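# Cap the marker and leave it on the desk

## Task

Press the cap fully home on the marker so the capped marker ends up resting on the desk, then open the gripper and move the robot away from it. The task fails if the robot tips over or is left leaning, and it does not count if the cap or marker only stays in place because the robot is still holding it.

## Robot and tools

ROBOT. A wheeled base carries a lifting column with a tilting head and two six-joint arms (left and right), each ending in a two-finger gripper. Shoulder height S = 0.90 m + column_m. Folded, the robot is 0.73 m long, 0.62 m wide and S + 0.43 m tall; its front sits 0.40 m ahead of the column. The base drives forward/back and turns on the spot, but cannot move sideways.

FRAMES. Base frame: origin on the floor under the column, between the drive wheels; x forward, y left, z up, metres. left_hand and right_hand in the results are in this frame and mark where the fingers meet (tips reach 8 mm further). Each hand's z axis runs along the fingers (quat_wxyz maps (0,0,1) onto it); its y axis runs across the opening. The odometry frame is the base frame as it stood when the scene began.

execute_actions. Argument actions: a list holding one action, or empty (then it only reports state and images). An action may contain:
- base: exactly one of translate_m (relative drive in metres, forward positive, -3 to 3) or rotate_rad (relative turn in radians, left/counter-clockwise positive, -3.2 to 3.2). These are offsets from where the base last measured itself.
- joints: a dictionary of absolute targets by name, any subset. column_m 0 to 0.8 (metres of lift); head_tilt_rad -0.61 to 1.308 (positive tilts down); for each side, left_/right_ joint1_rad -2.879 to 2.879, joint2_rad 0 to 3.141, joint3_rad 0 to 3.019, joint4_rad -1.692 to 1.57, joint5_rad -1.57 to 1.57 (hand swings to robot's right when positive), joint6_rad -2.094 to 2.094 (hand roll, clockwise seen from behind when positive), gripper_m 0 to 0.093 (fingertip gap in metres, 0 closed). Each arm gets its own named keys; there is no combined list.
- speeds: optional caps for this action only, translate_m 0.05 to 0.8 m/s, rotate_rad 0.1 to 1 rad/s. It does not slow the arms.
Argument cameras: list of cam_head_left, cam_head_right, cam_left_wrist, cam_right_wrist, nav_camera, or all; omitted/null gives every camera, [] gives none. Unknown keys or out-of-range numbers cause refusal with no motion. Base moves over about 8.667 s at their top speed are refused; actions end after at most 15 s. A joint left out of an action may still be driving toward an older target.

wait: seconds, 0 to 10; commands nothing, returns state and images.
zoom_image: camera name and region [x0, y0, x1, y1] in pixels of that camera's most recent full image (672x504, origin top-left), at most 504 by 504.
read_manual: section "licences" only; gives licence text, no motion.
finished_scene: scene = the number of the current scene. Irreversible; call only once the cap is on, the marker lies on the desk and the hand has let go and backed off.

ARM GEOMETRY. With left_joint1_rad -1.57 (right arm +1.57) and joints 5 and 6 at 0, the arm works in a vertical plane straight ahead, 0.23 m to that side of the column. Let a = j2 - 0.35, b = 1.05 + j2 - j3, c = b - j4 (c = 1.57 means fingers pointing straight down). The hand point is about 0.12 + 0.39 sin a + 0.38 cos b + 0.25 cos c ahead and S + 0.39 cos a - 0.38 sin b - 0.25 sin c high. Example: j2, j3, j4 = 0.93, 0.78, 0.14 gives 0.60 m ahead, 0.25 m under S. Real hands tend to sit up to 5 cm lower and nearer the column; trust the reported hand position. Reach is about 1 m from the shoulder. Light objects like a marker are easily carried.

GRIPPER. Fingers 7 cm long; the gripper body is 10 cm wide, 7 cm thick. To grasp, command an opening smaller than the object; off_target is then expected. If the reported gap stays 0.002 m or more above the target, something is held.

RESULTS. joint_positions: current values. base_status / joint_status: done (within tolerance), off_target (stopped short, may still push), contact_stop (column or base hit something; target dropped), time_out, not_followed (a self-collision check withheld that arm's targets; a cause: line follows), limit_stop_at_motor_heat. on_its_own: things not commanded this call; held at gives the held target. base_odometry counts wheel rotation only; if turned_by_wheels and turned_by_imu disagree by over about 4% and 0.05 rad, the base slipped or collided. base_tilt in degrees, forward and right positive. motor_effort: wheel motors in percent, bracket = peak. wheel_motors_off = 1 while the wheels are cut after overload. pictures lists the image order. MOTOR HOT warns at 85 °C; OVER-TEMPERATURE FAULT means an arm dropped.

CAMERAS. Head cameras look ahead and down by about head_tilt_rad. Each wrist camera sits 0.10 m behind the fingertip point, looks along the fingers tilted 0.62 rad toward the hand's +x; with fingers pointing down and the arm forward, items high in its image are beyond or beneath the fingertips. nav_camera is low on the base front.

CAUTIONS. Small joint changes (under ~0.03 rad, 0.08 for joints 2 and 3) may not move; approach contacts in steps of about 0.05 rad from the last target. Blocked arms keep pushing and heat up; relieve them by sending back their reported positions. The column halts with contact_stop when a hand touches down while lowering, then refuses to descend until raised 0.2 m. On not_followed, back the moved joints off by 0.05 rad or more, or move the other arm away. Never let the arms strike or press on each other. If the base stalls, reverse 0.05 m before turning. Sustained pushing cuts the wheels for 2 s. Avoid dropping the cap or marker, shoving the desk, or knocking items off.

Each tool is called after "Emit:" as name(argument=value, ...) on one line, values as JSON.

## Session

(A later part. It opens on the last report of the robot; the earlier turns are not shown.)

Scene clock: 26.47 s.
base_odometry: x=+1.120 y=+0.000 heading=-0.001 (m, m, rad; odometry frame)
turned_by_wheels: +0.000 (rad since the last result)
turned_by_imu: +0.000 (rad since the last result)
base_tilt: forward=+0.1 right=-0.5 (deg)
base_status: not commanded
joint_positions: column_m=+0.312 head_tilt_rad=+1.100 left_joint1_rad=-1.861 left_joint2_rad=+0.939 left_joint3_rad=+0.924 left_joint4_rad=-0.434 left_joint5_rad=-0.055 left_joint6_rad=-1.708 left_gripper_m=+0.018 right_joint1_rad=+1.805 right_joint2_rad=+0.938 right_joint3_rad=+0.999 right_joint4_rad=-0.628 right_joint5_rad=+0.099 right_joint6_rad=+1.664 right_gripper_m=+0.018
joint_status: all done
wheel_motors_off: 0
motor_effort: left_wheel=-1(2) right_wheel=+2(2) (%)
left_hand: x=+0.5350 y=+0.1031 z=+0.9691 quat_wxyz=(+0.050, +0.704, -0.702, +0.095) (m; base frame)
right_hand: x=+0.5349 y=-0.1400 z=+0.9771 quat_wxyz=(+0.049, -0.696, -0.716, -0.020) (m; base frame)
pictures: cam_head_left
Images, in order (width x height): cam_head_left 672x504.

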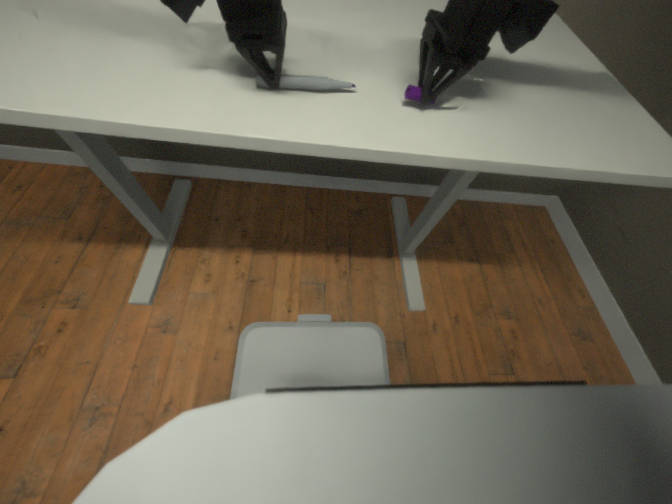

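Emit:
execute_actions(actions=[{"joints":{"right_joint1_rad":1.9,"right_joint2_rad":1.02,"right_joint5_rad":0.12,"right_joint6_rad":1.72}}], cameras=["cam_head_left"])

Emit:
zoom_image(camera="cam_head_left", region=[250,40,490,140])

Scene clock: 27.27 s.
base_odometry: x=+1.120 y=+0.000 heading=-0.001 (m, m, rad; odometry frame)
turned_by_wheels: +0.000 (rad since the last result)
turned_by_imu: +0.000 (rad since the last result)
base_tilt: forward=+0.0 right=-0.3 (deg)
base_status: not commanded
joint_positions: column_m=+0.312 head_tilt_rad=+1.100 left_joint1_rad=-1.861 left_joint2_rad=+0.939 left_joint3_rad=+0.924 left_joint4_rad=-0.434 left_joint5_rad=-0.054 left_joint6_rad=-1.708 left_gripper_m=+0.018 right_joint1_rad=+1.900 right_joint2_rad=+0.984 right_joint3_rad=+0.999 right_joint4_rad=-0.627 right_joint5_rad=+0.122 right_joint6_rad=+1.705 right_gripper_m=+0.018
joint_status: all done
wheel_motors_off: 0
motor_effort: left_wheel=+0(2) right_wheel=+2(2) (%)
left_hand: x=+0.5350 y=+0.1030 z=+0.9691 quat_wxyz=(+0.051, +0.704, -0.702, +0.095) (m; base frame)
right_hand: x=+0.5187 y=-0.0993 z=+0.9666 quat_wxyz=(+0.084, -0.687, -0.721, -0.022) (m; base frame)
pictures: cam_head_left
Images, in order (width x height): cam_head_left 672x504.

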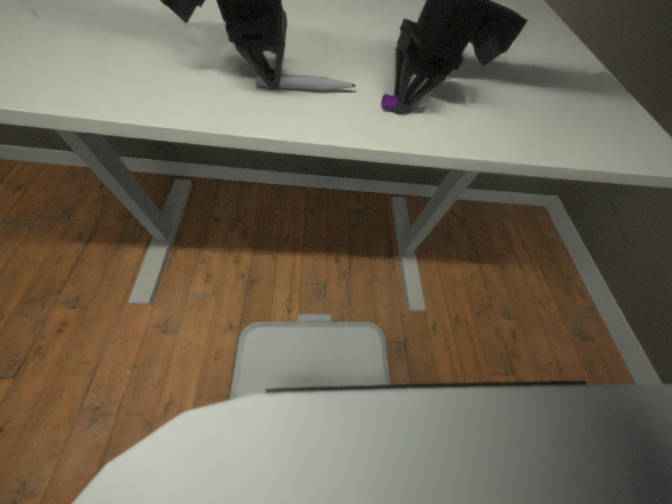

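Region (250, 40, 490, 140) of cam_head_left's 672x504 image, scaled by 2.100, with more detail than that image has; it fills the top 210 rows of this view, and the rest is white.

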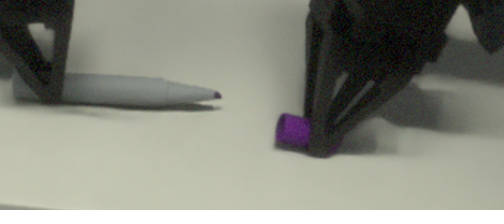

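Emit:
execute_actions(actions=[{"joints":{"right_joint4_rad":-0.5,"right_joint2_rad":1.04}}], cameras=[])

Emit:
execute_actions(actions=[{"joints":{"right_gripper_m":0.035}}], cameras=["cam_head_left","cam_right_wrist"])

Emit:
zoom_image(camera="cam_head_left", region=[250,40,490,140])

Scene clock: 28.03 s.
base_odometry: x=+1.120 y=+0.000 heading=-0.001 (m, m, rad; odometry frame)
turned_by_wheels: +0.000 (rad since the last result)
turned_by_imu: +0.000 (rad since the last result)
base_tilt: forward=+0.1 right=-0.5 (deg)
base_status: not commanded
joint_positions: column_m=+0.312 head_tilt_rad=+1.100 left_joint1_rad=-1.861 left_joint2_rad=+0.939 left_joint3_rad=+0.924 left_joint4_rad=-0.434 left_joint5_rad=-0.054 left_joint6_rad=-1.708 left_gripper_m=+0.018 right_joint1_rad=+1.901 right_joint2_rad=+0.985 right_joint3_rad=+0.999 right_joint4_rad=-0.527 right_joint5_rad=+0.120 right_joint6_rad=+1.709 right_gripper_m=+0.018
joint_status: all done
wheel_motors_off: 0
motor_effort: left_wheel=+0(0) right_wheel=+2(1) (%)
left_hand: x=+0.5350 y=+0.1030 z=+0.9691 quat_wxyz=(+0.051, +0.704, -0.702, +0.095) (m; base frame)
right_hand: x=+0.5423 y=-0.0943 z=+0.9661 quat_wxyz=(+0.056, -0.696, -0.713, -0.062) (m; base frame)
pictures: none
No camera images: the call's "cameras" was empty. Leave "cameras" out to get every camera's image.

Scene clock: 28.60 s.
base_odometry: x=+1.120 y=+0.000 heading=-0.001 (m, m, rad; odometry frame)
turned_by_wheels: +0.000 (rad since the last result)
turned_by_imu: +0.000 (rad since the last result)
base_tilt: forward=+0.1 right=-0.5 (deg)
base_status: not commanded
joint_positions: column_m=+0.312 head_tilt_rad=+1.100 left_joint1_rad=-1.861 left_joint2_rad=+0.939 left_joint3_rad=+0.924 left_joint4_rad=-0.434 left_joint5_rad=-0.054 left_joint6_rad=-1.708 left_gripper_m=+0.018 right_joint1_rad=+1.901 right_joint2_rad=+0.991 right_joint3_rad=+1.000 right_joint4_rad=-0.510 right_joint5_rad=+0.119 right_joint6_rad=+1.709 right_gripper_m=+0.035
joint_status: all done
wheel_motors_off: 0
motor_effort: left_wheel=-1(2) right_wheel=+1(2) (%)
left_hand: x=+0.5350 y=+0.1030 z=+0.9691 quat_wxyz=(+0.051, +0.704, -0.702, +0.095) (m; base frame)
right_hand: x=+0.5453 y=-0.0929 z=+0.9641 quat_wxyz=(+0.053, -0.697, -0.712, -0.068) (m; base frame)
pictures: cam_head_left, cam_right_wrist
Images, in order (width x height): cam_head_left 672x504, cam_right_wrist 672x504.

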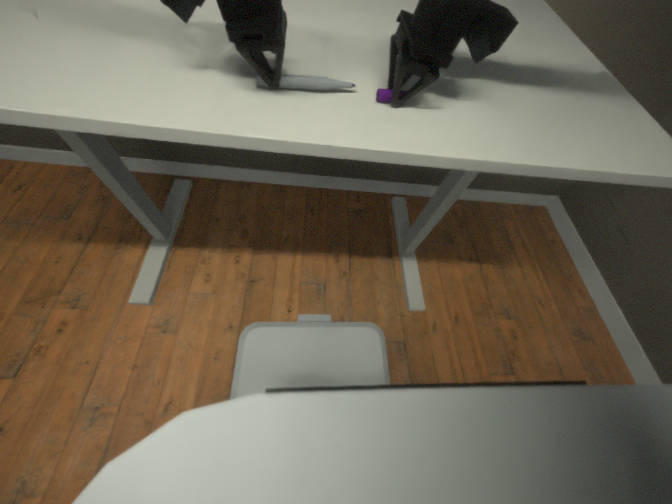

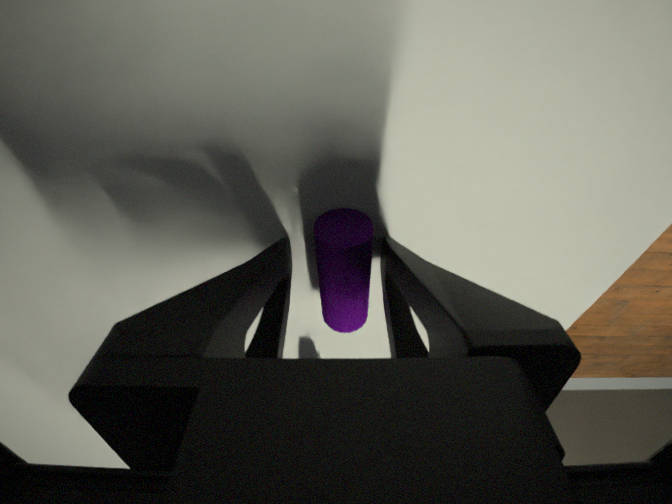

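Region (250, 40, 490, 140) of cam_head_left's 672x504 image, scaled by 2.100, with more detail than that image has; it fills the top 210 rows of this view, and the rest is white.

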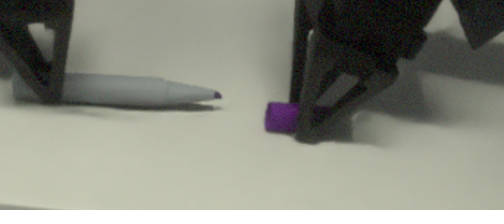

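Emit:
execute_actions(actions=[{"joints":{"right_gripper_m":0,"left_joint4_rad":-0.53}}], cameras=["cam_head_left","cam_right_wrist"])

Emit:
zoom_image(camera="cam_head_left", region=[250,40,490,140])

Scene clock: 29.40 s.
base_odometry: x=+1.120 y=+0.000 heading=-0.001 (m, m, rad; odometry frame)
turned_by_wheels: +0.000 (rad since the last result)
turned_by_imu: +0.000 (rad since the last result)
base_tilt: forward=+0.2 right=-0.5 (deg)
base_status: not commanded
joint_positions: column_m=+0.312 head_tilt_rad=+1.100 left_joint1_rad=-1.861 left_joint2_rad=+0.938 left_joint3_rad=+0.925 left_joint4_rad=-0.513 left_joint5_rad=-0.053 left_joint6_rad=-1.708 left_gripper_m=+0.018 right_joint1_rad=+1.901 right_joint2_rad=+0.991 right_joint3_rad=+1.000 right_joint4_rad=-0.508 right_joint5_rad=+0.117 right_joint6_rad=+1.709 right_gripper_m=+0.018
joint_status: right_gripper_m off_target (ended at +0.018, target +0.000); the others done
wheel_motors_off: 0
motor_effort: left_wheel=+0(0) right_wheel=+1(2) (%)
left_hand: x=+0.5166 y=+0.1054 z=+0.9685 quat_wxyz=(+0.074, +0.701, -0.707, +0.065) (m; base frame)
right_hand: x=+0.5456 y=-0.0925 z=+0.9642 quat_wxyz=(+0.054, -0.697, -0.712, -0.069) (m; base frame)
pictures: cam_head_left, cam_right_wrist
Images, in order (width x height): cam_head_left 672x504, cam_right_wrist 672x504.

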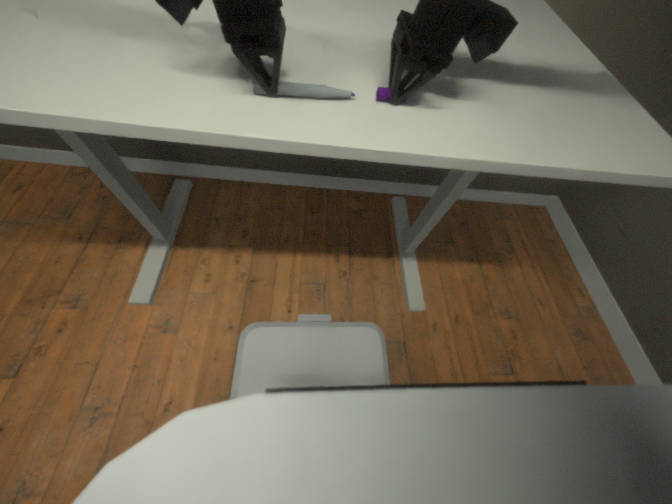

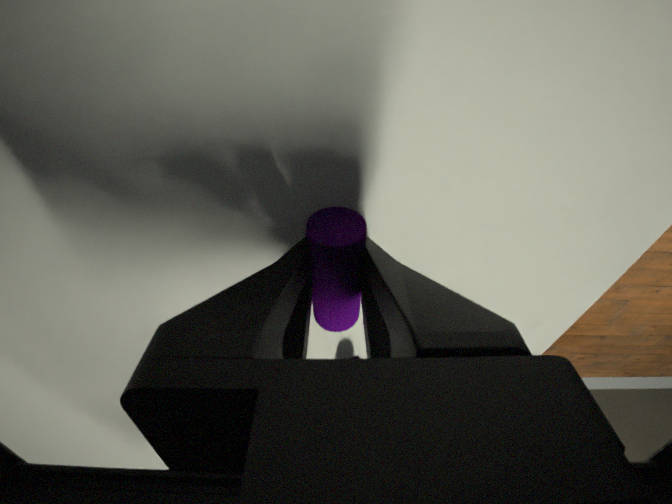

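Region (250, 40, 490, 140) of cam_head_left's 672x504 image, scaled by 2.100, with more detail than that image has; it fills the top 210 rows of this view, and the rest is white.

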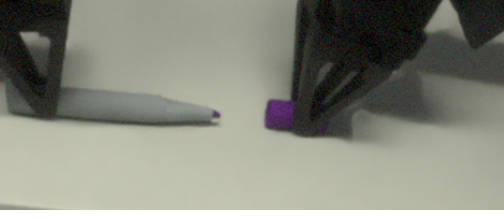

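Emit:
execute_actions(actions=[{"joints":{"right_joint5_rad":-0.03,"left_joint5_rad":0.06}}], cameras=["cam_head_left"])

Emit:
zoom_image(camera="cam_head_left", region=[250,40,490,140])

Scene clock: 30.30 s.
base_odometry: x=+1.120 y=+0.000 heading=-0.001 (m, m, rad; odometry frame)
turned_by_wheels: +0.000 (rad since the last result)
turned_by_imu: +0.000 (rad since the last result)
base_tilt: forward=+0.1 right=-0.3 (deg)
base_status: not commanded
joint_positions: column_m=+0.312 head_tilt_rad=+1.100 left_joint1_rad=-1.861 left_joint2_rad=+0.938 left_joint3_rad=+0.925 left_joint4_rad=-0.513 left_joint5_rad=+0.057 left_joint6_rad=-1.708 left_gripper_m=+0.018 right_joint1_rad=+1.901 right_joint2_rad=+1.000 right_joint3_rad=+1.000 right_joint4_rad=-0.508 right_joint5_rad=-0.027 right_joint6_rad=+1.709 right_gripper_m=+0.018
joint_status: all done
wheel_motors_off: 0
motor_effort: left_wheel=+0(1) right_wheel=+2(2) (%)
left_hand: x=+0.5139 y=+0.0873 z=+0.9732 quat_wxyz=(+0.118, +0.696, -0.702, +0.098) (m; base frame)
right_hand: x=+0.5392 y=-0.0681 z=+0.9664 quat_wxyz=(+0.114, -0.689, -0.708, -0.108) (m; base frame)
pictures: cam_head_left
Images, in order (width x height): cam_head_left 672x504.

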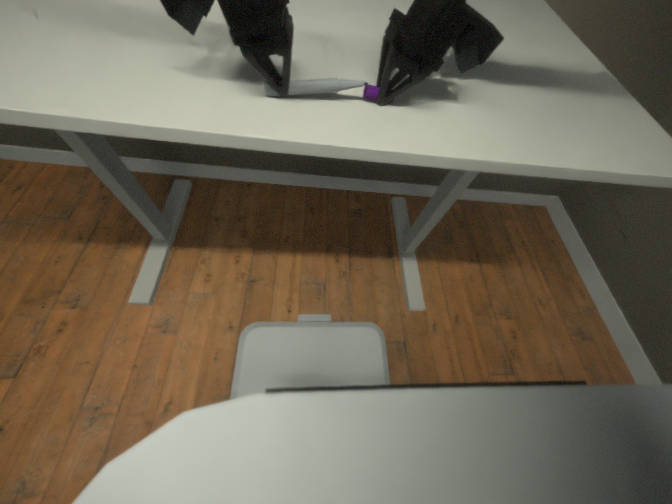

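Region (250, 40, 490, 140) of cam_head_left's 672x504 image, scaled by 2.100, with more detail than that image has; it fills the top 210 rows of this view, and the rest is white.

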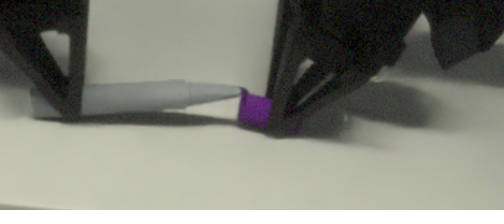

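Emit:
execute_actions(actions=[{"joints":{"right_joint5_rad":0.06}}], cameras=[])

Emit:
execute_actions(actions=[{"joints":{"left_gripper_m":0.03,"right_gripper_m":0.03,"left_joint2_rad":1.0}}], cameras=[])

Emit:
execute_actions(actions=[{"joints":{"left_gripper_m":0,"right_gripper_m":0}}], cameras=["cam_head_left"])

Emit:
zoom_image(camera="cam_head_left", region=[250,40,490,140])

Scene clock: 31.10 s.
base_odometry: x=+1.120 y=+0.000 heading=-0.001 (m, m, rad; odometry frame)
turned_by_wheels: +0.000 (rad since the last result)
turned_by_imu: +0.000 (rad since the last result)
base_tilt: forward=+0.0 right=-0.6 (deg)
base_status: not commanded
joint_positions: column_m=+0.312 head_tilt_rad=+1.100 left_joint1_rad=-1.861 left_joint2_rad=+0.938 left_joint3_rad=+0.925 left_joint4_rad=-0.513 left_joint5_rad=+0.057 left_joint6_rad=-1.708 left_gripper_m=+0.018 right_joint1_rad=+1.912 right_joint2_rad=+1.000 right_joint3_rad=+1.000 right_joint4_rad=-0.508 right_joint5_rad=+0.041 right_joint6_rad=+1.709 right_gripper_m=+0.018
joint_status: all done
wheel_motors_off: 0
motor_effort: left_wheel=-1(2) right_wheel=+1(2) (%)
left_hand: x=+0.5139 y=+0.0873 z=+0.9732 quat_wxyz=(+0.118, +0.696, -0.702, +0.098) (m; base frame)
right_hand: x=+0.5403 y=-0.0747 z=+0.9645 quat_wxyz=(+0.090, -0.691, -0.712, -0.090) (m; base frame)
pictures: none
No camera images: the call's "cameras" was empty. Leave "cameras" out to get every camera's image.

Scene clock: 31.67 s.
base_odometry: x=+1.120 y=+0.000 heading=-0.001 (m, m, rad; odometry frame)
turned_by_wheels: +0.000 (rad since the last result)
turned_by_imu: +0.000 (rad since the last result)
base_tilt: forward=+0.0 right=-0.5 (deg)
base_status: not commanded
joint_positions: column_m=+0.312 head_tilt_rad=+1.100 left_joint1_rad=-1.861 left_joint2_rad=+0.958 left_joint3_rad=+0.928 left_joint4_rad=-0.516 left_joint5_rad=+0.059 left_joint6_rad=-1.708 left_gripper_m=+0.030 right_joint1_rad=+1.912 right_joint2_rad=+1.000 right_joint3_rad=+1.000 right_joint4_rad=-0.508 right_joint5_rad=+0.048 right_joint6_rad=+1.709 right_gripper_m=+0.030
joint_status: all done
wheel_motors_off: 0
motor_effort: left_wheel=+1(1) right_wheel=+1(2) (%)
left_hand: x=+0.5095 y=+0.0857 z=+0.9662 quat_wxyz=(+0.124, +0.695, -0.702, +0.091) (m; base frame)
right_hand: x=+0.5406 y=-0.0756 z=+0.9642 quat_wxyz=(+0.087, -0.691, -0.712, -0.089) (m; base frame)
pictures: none
No camera images: the call's "cameras" was empty. Leave "cameras" out to get every camera's image.

Scene clock: 32.20 s.
base_odometry: x=+1.120 y=+0.000 heading=-0.001 (m, m, rad; odometry frame)
turned_by_wheels: +0.000 (rad since the last result)
turned_by_imu: +0.000 (rad since the last result)
base_tilt: forward=+0.1 right=-0.5 (deg)
base_status: not commanded
joint_positions: column_m=+0.312 head_tilt_rad=+1.100 left_joint1_rad=-1.861 left_joint2_rad=+0.959 left_joint3_rad=+0.930 left_joint4_rad=-0.516 left_joint5_rad=+0.061 left_joint6_rad=-1.708 left_gripper_m=+0.018 right_joint1_rad=+1.912 right_joint2_rad=+1.000 right_joint3_rad=+1.000 right_joint4_rad=-0.504 right_joint5_rad=+0.051 right_joint6_rad=+1.709 right_gripper_m=+0.018
joint_status: left_gripper_m off_target (ended at +0.018, target +0.000); right_gripper_m off_target (ended at +0.018, target +0.000)
wheel_motors_off: 0
motor_effort: left_wheel=+0(3) right_wheel=+1(2) (%)
left_hand: x=+0.5103 y=+0.0853 z=+0.9661 quat_wxyz=(+0.125, +0.695, -0.702, +0.092) (m; base frame)
right_hand: x=+0.5418 y=-0.0760 z=+0.9641 quat_wxyz=(+0.085, -0.691, -0.712, -0.090) (m; base frame)
pictures: cam_head_left
Images, in order (width x height): cam_head_left 672x504.

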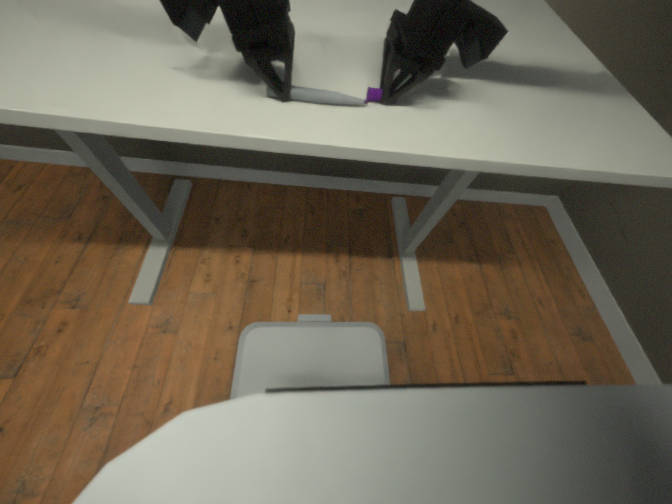

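Region (250, 40, 490, 140) of cam_head_left's 672x504 image, scaled by 2.100, with more detail than that image has; it fills the top 210 rows of this view, and the rest is white.

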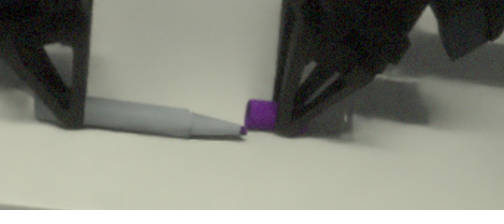

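Emit:
execute_actions(actions=[{"joints":{"left_joint4_rad":-0.45}}], cameras=[])

Emit:
execute_actions(actions=[{"joints":{"left_joint1_rad":-1.93,"left_joint5_rad":0.03,"left_joint2_rad":1.03}}], cameras=["cam_head_left"])

Emit:
zoom_image(camera="cam_head_left", region=[250,40,490,140])

Scene clock: 32.90 s.
base_odometry: x=+1.120 y=+0.000 heading=-0.001 (m, m, rad; odometry frame)
turned_by_wheels: +0.000 (rad since the last result)
turned_by_imu: +0.000 (rad since the last result)
base_tilt: forward=+0.1 right=-0.5 (deg)
base_status: not commanded
joint_positions: column_m=+0.312 head_tilt_rad=+1.100 left_joint1_rad=-1.861 left_joint2_rad=+0.960 left_joint3_rad=+0.930 left_joint4_rad=-0.470 left_joint5_rad=+0.064 left_joint6_rad=-1.708 left_gripper_m=+0.018 right_joint1_rad=+1.912 right_joint2_rad=+1.000 right_joint3_rad=+1.000 right_joint4_rad=-0.504 right_joint5_rad=+0.051 right_joint6_rad=+1.709 right_gripper_m=+0.018
joint_status: all done
wheel_motors_off: 0
motor_effort: left_wheel=-1(0) right_wheel=+0(1) (%)
left_hand: x=+0.5214 y=+0.0831 z=+0.9664 quat_wxyz=(+0.112, +0.696, -0.701, +0.111) (m; base frame)
right_hand: x=+0.5418 y=-0.0760 z=+0.9641 quat_wxyz=(+0.085, -0.691, -0.712, -0.090) (m; base frame)
pictures: none
No camera images: the call's "cameras" was empty. Leave "cameras" out to get every camera's image.

Scene clock: 33.57 s.
base_odometry: x=+1.120 y=+0.000 heading=-0.001 (m, m, rad; odometry frame)
turned_by_wheels: +0.000 (rad since the last result)
turned_by_imu: +0.000 (rad since the last result)
base_tilt: forward=+0.1 right=-0.4 (deg)
base_status: not commanded
joint_positions: column_m=+0.312 head_tilt_rad=+1.100 left_joint1_rad=-1.927 left_joint2_rad=+0.978 left_joint3_rad=+0.932 left_joint4_rad=-0.465 left_joint5_rad=+0.033 left_joint6_rad=-1.709 left_gripper_m=+0.018 right_joint1_rad=+1.912 right_joint2_rad=+1.000 right_joint3_rad=+1.000 right_joint4_rad=-0.504 right_joint5_rad=+0.051 right_joint6_rad=+1.709 right_gripper_m=+0.018
joint_status: all done
wheel_motors_off: 0
motor_effort: left_wheel=+0(1) right_wheel=+0(1) (%)
left_hand: x=+0.5141 y=+0.0582 z=+0.9665 quat_wxyz=(+0.125, +0.683, -0.711, +0.115) (m; base frame)
right_hand: x=+0.5418 y=-0.0760 z=+0.9641 quat_wxyz=(+0.085, -0.691, -0.712, -0.090) (m; base frame)
pictures: cam_head_left
Images, in order (width x height): cam_head_left 672x504.

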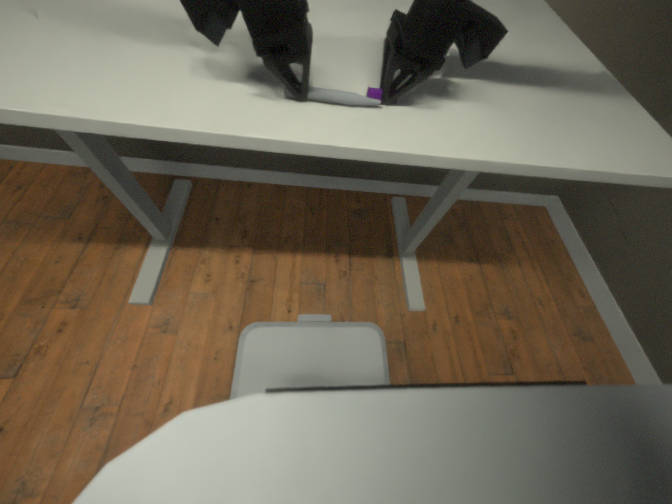

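Region (250, 40, 490, 140) of cam_head_left's 672x504 image, scaled by 2.100, with more detail than that image has; it fills the top 210 rows of this view, and the rest is white.

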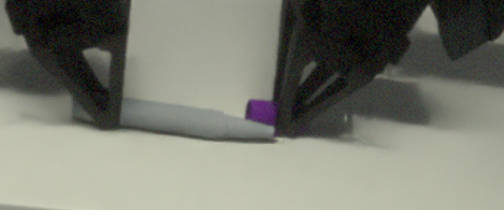

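Emit:
execute_actions(actions=[{"joints":{"left_joint1_rad":-1.84,"left_joint5_rad":0.07}}], cameras=[])

Emit:
execute_actions(actions=[{"joints":{"left_joint4_rad":-0.4,"left_joint6_rad":-1.8}}], cameras=["cam_head_left"])

Emit:
zoom_image(camera="cam_head_left", region=[250,40,490,140])

Scene clock: 35.50 s.
base_odometry: x=+1.120 y=+0.000 heading=-0.001 (m, m, rad; odometry frame)
turned_by_wheels: +0.000 (rad since the last result)
turned_by_imu: +0.000 (rad since the last result)
base_tilt: forward=+0.1 right=-0.5 (deg)
base_status: not commanded
joint_positions: column_m=+0.312 head_tilt_rad=+1.100 left_joint1_rad=-1.888 left_joint2_rad=+0.977 left_joint3_rad=+0.936 left_joint4_rad=-0.465 left_joint5_rad=+0.094 left_joint6_rad=-1.710 left_gripper_m=+0.018 right_joint1_rad=+1.912 right_joint2_rad=+1.000 right_joint3_rad=+1.000 right_joint4_rad=-0.504 right_joint5_rad=+0.051 right_joint6_rad=+1.709 right_gripper_m=+0.018
joint_status: left_joint1_rad time_out (moved +0.039 of +0.087); the others done
wheel_motors_off: 0
on_its_own: left_joint1_rad reads -1.888 and still pushes toward -1.840 since a time_out
motor_effort: left_wheel=-1(0) right_wheel=+1(1) (%)
left_hand: x=+0.5186 y=+0.0653 z=+0.9661 quat_wxyz=(+0.135, +0.688, -0.702, +0.124) (m; base frame)
right_hand: x=+0.5418 y=-0.0760 z=+0.9641 quat_wxyz=(+0.085, -0.691, -0.712, -0.090) (m; base frame)
pictures: none
No camera images: the call's "cameras" was empty. Leave "cameras" out to get every camera's image.

not run: a stop came earlier in this reply.

Region (250, 40, 490, 140) of cam_head_left's 672x504 image, scaled by 2.100, with more detail than that image has; it fills the top 210 rows of this view, and the rest is white.

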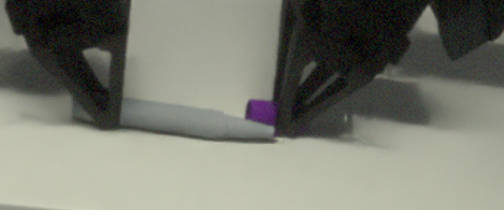

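Pressing on table; ease j2.

Emit:
execute_actions(actions=[{"joints":{"left_joint2_rad":0.96,"left_joint1_rad":-1.82,"column_m":0.316}}], cameras=[])

Emit:
execute_actions(actions=[{"joints":{"left_joint4_rad":-0.39,"left_joint6_rad":-1.8}}], cameras=["cam_head_left"])

Emit:
zoom_image(camera="cam_head_left", region=[250,40,490,140])

Scene clock: 36.23 s.
base_odometry: x=+1.120 y=+0.000 heading=-0.001 (m, m, rad; odometry frame)
turned_by_wheels: +0.000 (rad since the last result)
turned_by_imu: +0.000 (rad since the last result)
base_tilt: forward=+0.1 right=-0.4 (deg)
base_status: not commanded
joint_positions: column_m=+0.316 head_tilt_rad=+1.100 left_joint1_rad=-1.833 left_joint2_rad=+0.962 left_joint3_rad=+0.930 left_joint4_rad=-0.465 left_joint5_rad=+0.074 left_joint6_rad=-1.710 left_gripper_m=+0.018 right_joint1_rad=+1.912 right_joint2_rad=+1.007 right_joint3_rad=+1.000 right_joint4_rad=-0.502 right_joint5_rad=+0.056 right_joint6_rad=+1.709 right_gripper_m=+0.018
joint_status: all done
wheel_motors_off: 0
motor_effort: left_wheel=-2(1) right_wheel=+1(2) (%)
left_hand: x=+0.5234 y=+0.0933 z=+0.9666 quat_wxyz=(+0.107, +0.702, -0.696, +0.107) (m; base frame)
right_hand: x=+0.5404 y=-0.0761 z=+0.9649 quat_wxyz=(+0.084, -0.691, -0.712, -0.086) (m; base frame)
pictures: none
No camera images: the call's "cameras" was empty. Leave "cameras" out to get every camera's image.

Scene clock: 36.83 s.
base_odometry: x=+1.120 y=+0.000 heading=-0.001 (m, m, rad; odometry frame)
turned_by_wheels: +0.000 (rad since the last result)
turned_by_imu: +0.000 (rad since the last result)
base_tilt: forward=+0.0 right=-0.5 (deg)
base_status: not commanded
joint_positions: column_m=+0.316 head_tilt_rad=+1.100 left_joint1_rad=-1.833 left_joint2_rad=+0.962 left_joint3_rad=+0.929 left_joint4_rad=-0.405 left_joint5_rad=+0.073 left_joint6_rad=-1.788 left_gripper_m=+0.018 right_joint1_rad=+1.912 right_joint2_rad=+1.007 right_joint3_rad=+1.000 right_joint4_rad=-0.502 right_joint5_rad=+0.056 right_joint6_rad=+1.709 right_gripper_m=+0.018
joint_status: all done
wheel_motors_off: 0
motor_effort: left_wheel=-1(1) right_wheel=+1(1) (%)
left_hand: x=+0.5374 y=+0.0918 z=+0.9673 quat_wxyz=(+0.093, +0.730, -0.666, +0.126) (m; base frame)
right_hand: x=+0.5404 y=-0.0761 z=+0.9649 quat_wxyz=(+0.084, -0.691, -0.712, -0.086) (m; base frame)
pictures: cam_head_left
Images, in order (width x height): cam_head_left 672x504.

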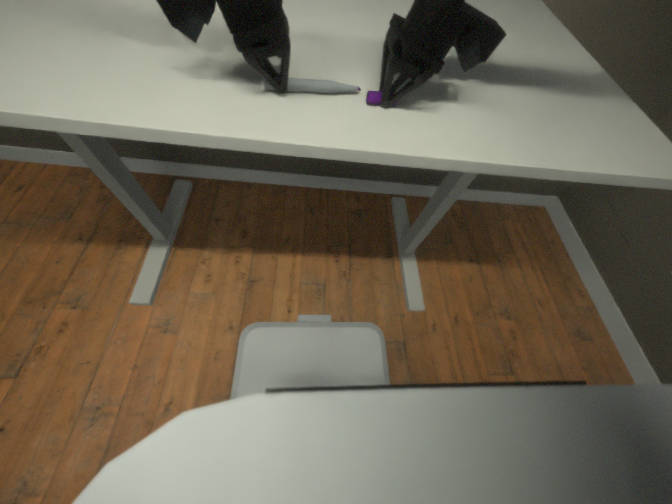

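Region (250, 40, 490, 140) of cam_head_left's 672x504 image, scaled by 2.100, with more detail than that image has; it fills the top 210 rows of this view, and the rest is white.

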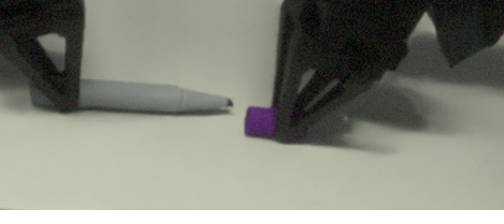

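Emit:
execute_actions(actions=[{"joints":{"left_joint6_rad":-1.7,"left_joint1_rad":-1.86}}], cameras=["cam_head_left"])

Emit:
zoom_image(camera="cam_head_left", region=[250,40,490,140])

Scene clock: 37.57 s.
base_odometry: x=+1.120 y=+0.000 heading=-0.001 (m, m, rad; odometry frame)
turned_by_wheels: +0.000 (rad since the last result)
turned_by_imu: +0.000 (rad since the last result)
base_tilt: forward=+0.0 right=-0.6 (deg)
base_status: not commanded
joint_positions: column_m=+0.316 head_tilt_rad=+1.100 left_joint1_rad=-1.847 left_joint2_rad=+0.962 left_joint3_rad=+0.929 left_joint4_rad=-0.405 left_joint5_rad=+0.072 left_joint6_rad=-1.709 left_gripper_m=+0.018 right_joint1_rad=+1.912 right_joint2_rad=+1.007 right_joint3_rad=+1.000 right_joint4_rad=-0.502 right_joint5_rad=+0.056 right_joint6_rad=+1.709 right_gripper_m=+0.018
joint_status: all done
wheel_motors_off: 0
motor_effort: left_wheel=-1(1) right_wheel=+1(1) (%)
left_hand: x=+0.5365 y=+0.0858 z=+0.9689 quat_wxyz=(+0.093, +0.700, -0.696, +0.134) (m; base frame)
right_hand: x=+0.5404 y=-0.0761 z=+0.9649 quat_wxyz=(+0.084, -0.691, -0.712, -0.086) (m; base frame)
pictures: cam_head_left
Images, in order (width x height): cam_head_left 672x504.

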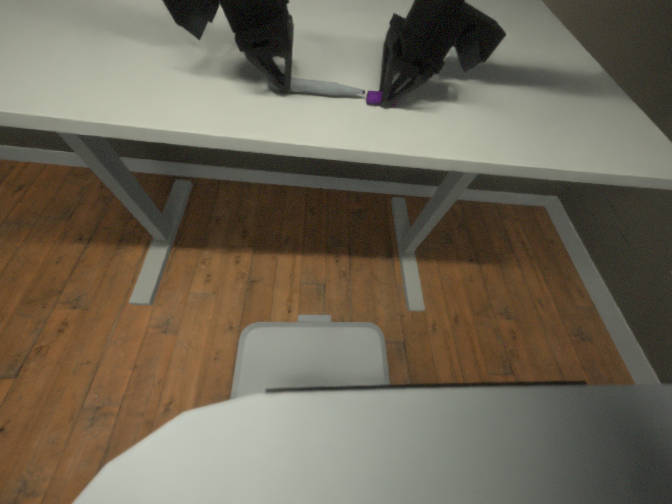

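Region (250, 40, 490, 140) of cam_head_left's 672x504 image, scaled by 2.100, with more detail than that image has; it fills the top 210 rows of this view, and the rest is white.

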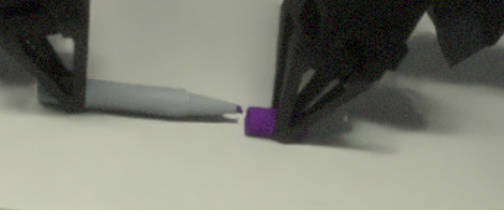

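Emit:
execute_actions(actions=[{"joints":{"left_joint6_rad":-1.62}}], cameras=[])

Emit:
execute_actions(actions=[{"joints":{"left_joint1_rad":-1.92,"left_joint5_rad":0.04}}], cameras=["cam_head_left"])

Emit:
zoom_image(camera="cam_head_left", region=[250,40,490,140])

Scene clock: 38.23 s.
base_odometry: x=+1.120 y=+0.000 heading=-0.001 (m, m, rad; odometry frame)
turned_by_wheels: +0.000 (rad since the last result)
turned_by_imu: +0.000 (rad since the last result)
base_tilt: forward=+0.0 right=-0.4 (deg)
base_status: not commanded
joint_positions: column_m=+0.316 head_tilt_rad=+1.100 left_joint1_rad=-1.847 left_joint2_rad=+0.962 left_joint3_rad=+0.929 left_joint4_rad=-0.405 left_joint5_rad=+0.072 left_joint6_rad=-1.631 left_gripper_m=+0.018 right_joint1_rad=+1.912 right_joint2_rad=+1.007 right_joint3_rad=+1.000 right_joint4_rad=-0.502 right_joint5_rad=+0.056 right_joint6_rad=+1.709 right_gripper_m=+0.018
joint_status: all done
wheel_motors_off: 0
motor_effort: left_wheel=-2(1) right_wheel=+1(2) (%)
left_hand: x=+0.5365 y=+0.0858 z=+0.9689 quat_wxyz=(+0.087, +0.672, -0.722, +0.137) (m; base frame)
right_hand: x=+0.5404 y=-0.0761 z=+0.9649 quat_wxyz=(+0.084, -0.691, -0.712, -0.086) (m; base frame)
pictures: none
No camera images: the call's "cameras" was empty. Leave "cameras" out to get every camera's image.

Scene clock: 38.80 s.
base_odometry: x=+1.120 y=+0.000 heading=-0.001 (m, m, rad; odometry frame)
turned_by_wheels: +0.000 (rad since the last result)
turned_by_imu: +0.000 (rad since the last result)
base_tilt: forward=+0.0 right=-0.6 (deg)
base_status: not commanded
joint_positions: column_m=+0.316 head_tilt_rad=+1.100 left_joint1_rad=-1.895 left_joint2_rad=+0.962 left_joint3_rad=+0.929 left_joint4_rad=-0.403 left_joint5_rad=+0.025 left_joint6_rad=-1.631 left_gripper_m=+0.018 right_joint1_rad=+1.909 right_joint2_rad=+1.007 right_joint3_rad=+1.000 right_joint4_rad=-0.502 right_joint5_rad=+0.062 right_joint6_rad=+1.709 right_gripper_m=+0.018
joint_status: all done
wheel_motors_off: 0
motor_effort: left_wheel=+0(1) right_wheel=+1(2) (%)
left_hand: x=+0.5346 y=+0.0723 z=+0.9725 quat_wxyz=(+0.084, +0.665, -0.729, +0.137) (m; base frame)
right_hand: x=+0.5406 y=-0.0782 z=+0.9644 quat_wxyz=(+0.081, -0.692, -0.712, -0.083) (m; base frame)
pictures: cam_head_left
Images, in order (width x height): cam_head_left 672x504.

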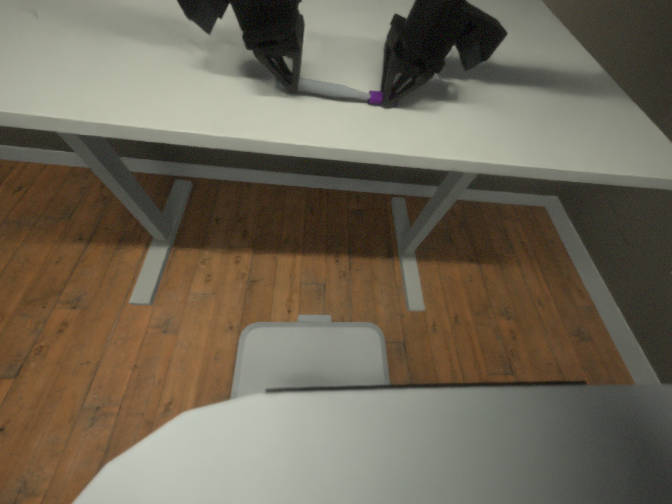

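Region (250, 40, 490, 140) of cam_head_left's 672x504 image, scaled by 2.100, with more detail than that image has; it fills the top 210 rows of this view, and the rest is white.

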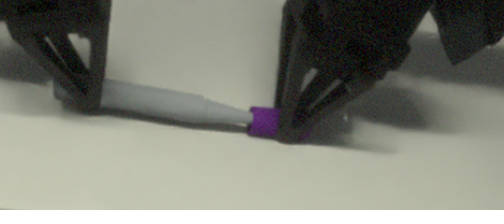

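Emit:
execute_actions(actions=[{"joints":{"left_joint1_rad":-1.96,"left_joint5_rad":0.08,"left_joint6_rad":-1.68,"left_joint4_rad":-0.45,"left_joint2_rad":1.0}}], cameras=["cam_head_left"])

Emit:
zoom_image(camera="cam_head_left", region=[250,40,490,140])

Scene clock: 40.60 s.
base_odometry: x=+1.120 y=+0.000 heading=-0.001 (m, m, rad; odometry frame)
turned_by_wheels: +0.000 (rad since the last result)
turned_by_imu: +0.000 (rad since the last result)
base_tilt: forward=+0.0 right=-0.4 (deg)
base_status: not commanded
joint_positions: column_m=+0.316 head_tilt_rad=+1.100 left_joint1_rad=-1.896 left_joint2_rad=+0.975 left_joint3_rad=+0.929 left_joint4_rad=-0.426 left_joint5_rad=+0.041 left_joint6_rad=-1.694 left_gripper_m=+0.018 right_joint1_rad=+1.906 right_joint2_rad=+1.006 right_joint3_rad=+1.000 right_joint4_rad=-0.506 right_joint5_rad=+0.065 right_joint6_rad=+1.709 right_gripper_m=+0.018
joint_status: left_joint1_rad time_out (moved -0.001 of -0.065); left_joint5_rad time_out (moved +0.017 of +0.055); the others done
wheel_motors_off: 0
on_its_own: left_joint1_rad reads -1.896 and still pushes toward -1.960 since a time_out; left_joint5_rad reads +0.041 and still pushes toward +0.080 since a time_out
motor_effort: left_wheel=-1(2) right_wheel=+1(2) (%)
left_hand: x=+0.5249 y=+0.0691 z=+0.9677 quat_wxyz=(+0.106, +0.685, -0.709, +0.125) (m; base frame)
right_hand: x=+0.5402 y=-0.0803 z=+0.9641 quat_wxyz=(+0.080, -0.693, -0.712, -0.080) (m; base frame)
pictures: cam_head_left
Images, in order (width x height): cam_head_left 672x504.

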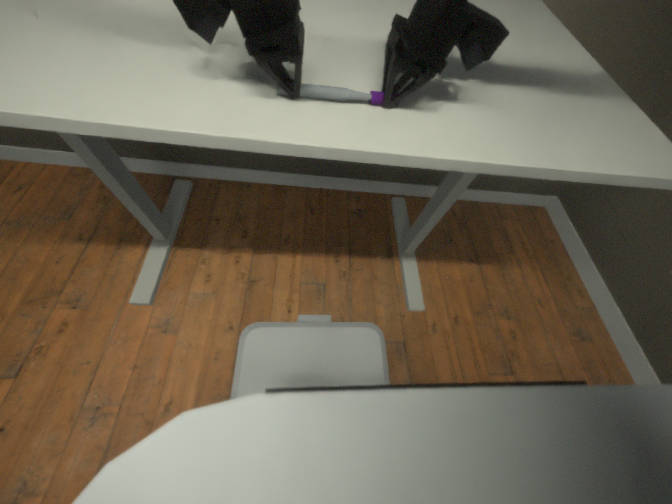

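Region (250, 40, 490, 140) of cam_head_left's 672x504 image, scaled by 2.100, with more detail than that image has; it fills the top 210 rows of this view, and the rest is white.

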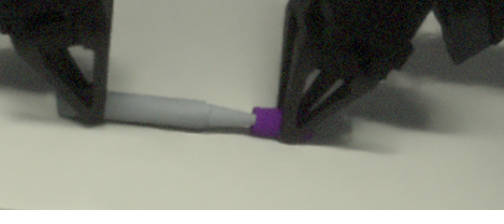

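Emit:
execute_actions(actions=[{"joints":{"left_joint1_rad":-2.05,"left_joint5_rad":0.15,"right_joint1_rad":2.0,"right_joint5_rad":-0.02}}], cameras=["cam_head_left","cam_right_wrist"])

Emit:
zoom_image(camera="cam_head_left", region=[250,40,490,140])

Scene clock: 42.70 s.
base_odometry: x=+1.120 y=+0.000 heading=-0.001 (m, m, rad; odometry frame)
turned_by_wheels: +0.000 (rad since the last result)
turned_by_imu: +0.000 (rad since the last result)
base_tilt: forward=+0.1 right=-0.5 (deg)
base_status: not commanded
joint_positions: column_m=+0.316 head_tilt_rad=+1.100 left_joint1_rad=-1.952 left_joint2_rad=+0.981 left_joint3_rad=+0.930 left_joint4_rad=-0.432 left_joint5_rad=+0.073 left_joint6_rad=-1.702 left_gripper_m=+0.018 right_joint1_rad=+1.925 right_joint2_rad=+1.007 right_joint3_rad=+0.990 right_joint4_rad=-0.519 right_joint5_rad=+0.030 right_joint6_rad=+1.709 right_gripper_m=+0.018
joint_status: left_joint1_rad time_out (moved -0.057 of -0.154); left_joint5_rad time_out (moved +0.032 of +0.109); right_joint1_rad time_out (moved +0.018 of +0.094); right_joint5_rad time_out (moved -0.035 of -0.085)
wheel_motors_off: 0
on_its_own: left_joint1_rad reads -1.952 and still pushes toward -2.050 since a time_out; left_joint5_rad reads +0.073 and still pushes toward +0.148 since a time_out; right_joint1_rad reads +1.925 and still pushes toward +2.000 since a time_out; right_joint5_rad reads +0.030 and still pushes toward -0.020 since a time_out
motor_effort: left_wheel=-1(1) right_wheel=+2(2) (%)
left_hand: x=+0.5167 y=+0.0394 z=+0.9759 quat_wxyz=(+0.141, +0.672, -0.712, +0.146) (m; base frame)
right_hand: x=+0.5286 y=-0.0672 z=+0.9656 quat_wxyz=(+0.107, -0.686, -0.715, -0.086) (m; base frame)
pictures: cam_head_left, cam_right_wrist
Images, in order (width x height): cam_head_left 672x504, cam_right_wrist 672x504.

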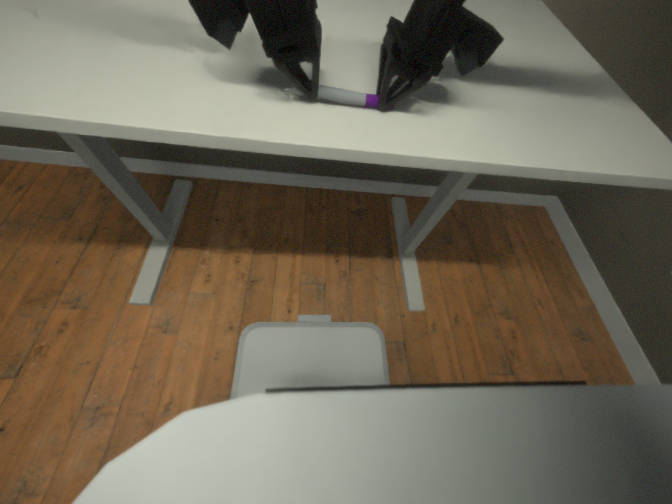

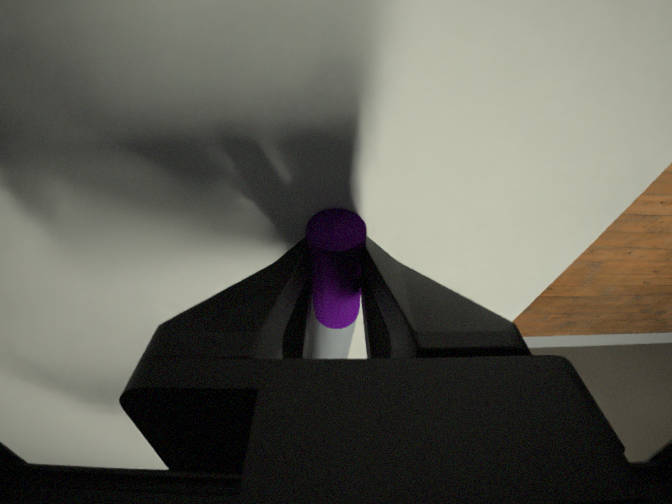

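Region (250, 40, 490, 140) of cam_head_left's 672x504 image, scaled by 2.100, with more detail than that image has; it fills the top 210 rows of this view, and the rest is white.

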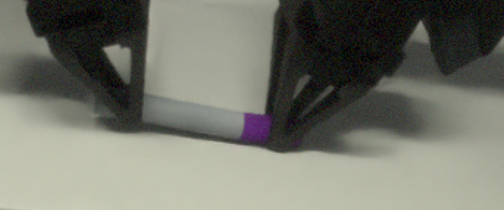

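Emit:
execute_actions(actions=[{"joints":{"left_joint1_rad":-2.1,"left_joint5_rad":0.3,"left_joint2_rad":1.04,"right_joint1_rad":2.08,"right_joint5_rad":-0.15}}], cameras=["cam_head_left","cam_left_wrist"])

Emit:
zoom_image(camera="cam_head_left", region=[250,40,490,140])

Scene clock: 44.97 s.
base_odometry: x=+1.120 y=+0.000 heading=-0.001 (m, m, rad; odometry frame)
turned_by_wheels: +0.000 (rad since the last result)
turned_by_imu: +0.000 (rad since the last result)
base_tilt: forward=+0.1 right=-0.5 (deg)
base_status: not commanded
joint_positions: column_m=+0.316 head_tilt_rad=+1.100 left_joint1_rad=-1.933 left_joint2_rad=+0.996 left_joint3_rad=+0.928 left_joint4_rad=-0.447 left_joint5_rad=+0.125 left_joint6_rad=-1.711 left_gripper_m=+0.018 right_joint1_rad=+1.929 right_joint2_rad=+1.005 right_joint3_rad=+0.984 right_joint4_rad=-0.538 right_joint5_rad=+0.015 right_joint6_rad=+1.715 right_gripper_m=+0.018
joint_status: left_joint1_rad time_out (moved +0.019 of -0.148); left_joint5_rad time_out (moved +0.052 of +0.227); right_joint1_rad time_out (moved +0.004 of +0.155); right_joint5_rad time_out (moved -0.014 of -0.180); the others done
wheel_motors_off: 0
on_its_own: left_joint1_rad reads -1.933 and still pushes toward -2.100 since a time_out; left_joint5_rad reads +0.125 and still pushes toward +0.227 since a time_out (your +0.300 is given up); right_joint1_rad reads +1.929 and still pushes toward +2.080 since a time_out; right_joint5_rad reads +0.015 and still pushes toward -0.081 since a time_out (your -0.150 is given up)
motor_effort: left_wheel=-2(2) right_wheel=+1(2) (%)
left_hand: x=+0.5075 y=+0.0390 z=+0.9697 quat_wxyz=(+0.165, +0.675, -0.705, +0.141) (m; base frame)
right_hand: x=+0.5206 y=-0.0645 z=+0.9666 quat_wxyz=(+0.121, -0.685, -0.714, -0.082) (m; base frame)
pictures: cam_head_left, cam_left_wrist
Images, in order (width x height): cam_head_left 672x504, cam_left_wrist 672x504.

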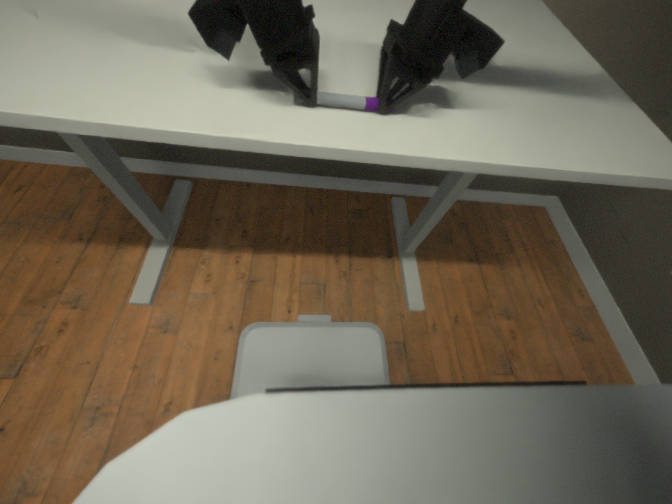

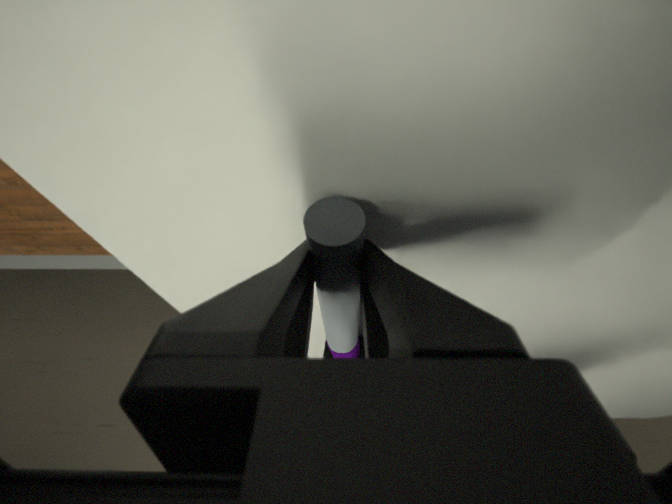

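Region (250, 40, 490, 140) of cam_head_left's 672x504 image, scaled by 2.100, with more detail than that image has; it fills the top 210 rows of this view, and the rest is white.

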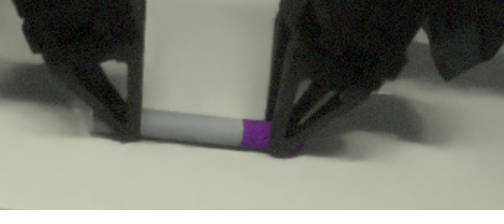

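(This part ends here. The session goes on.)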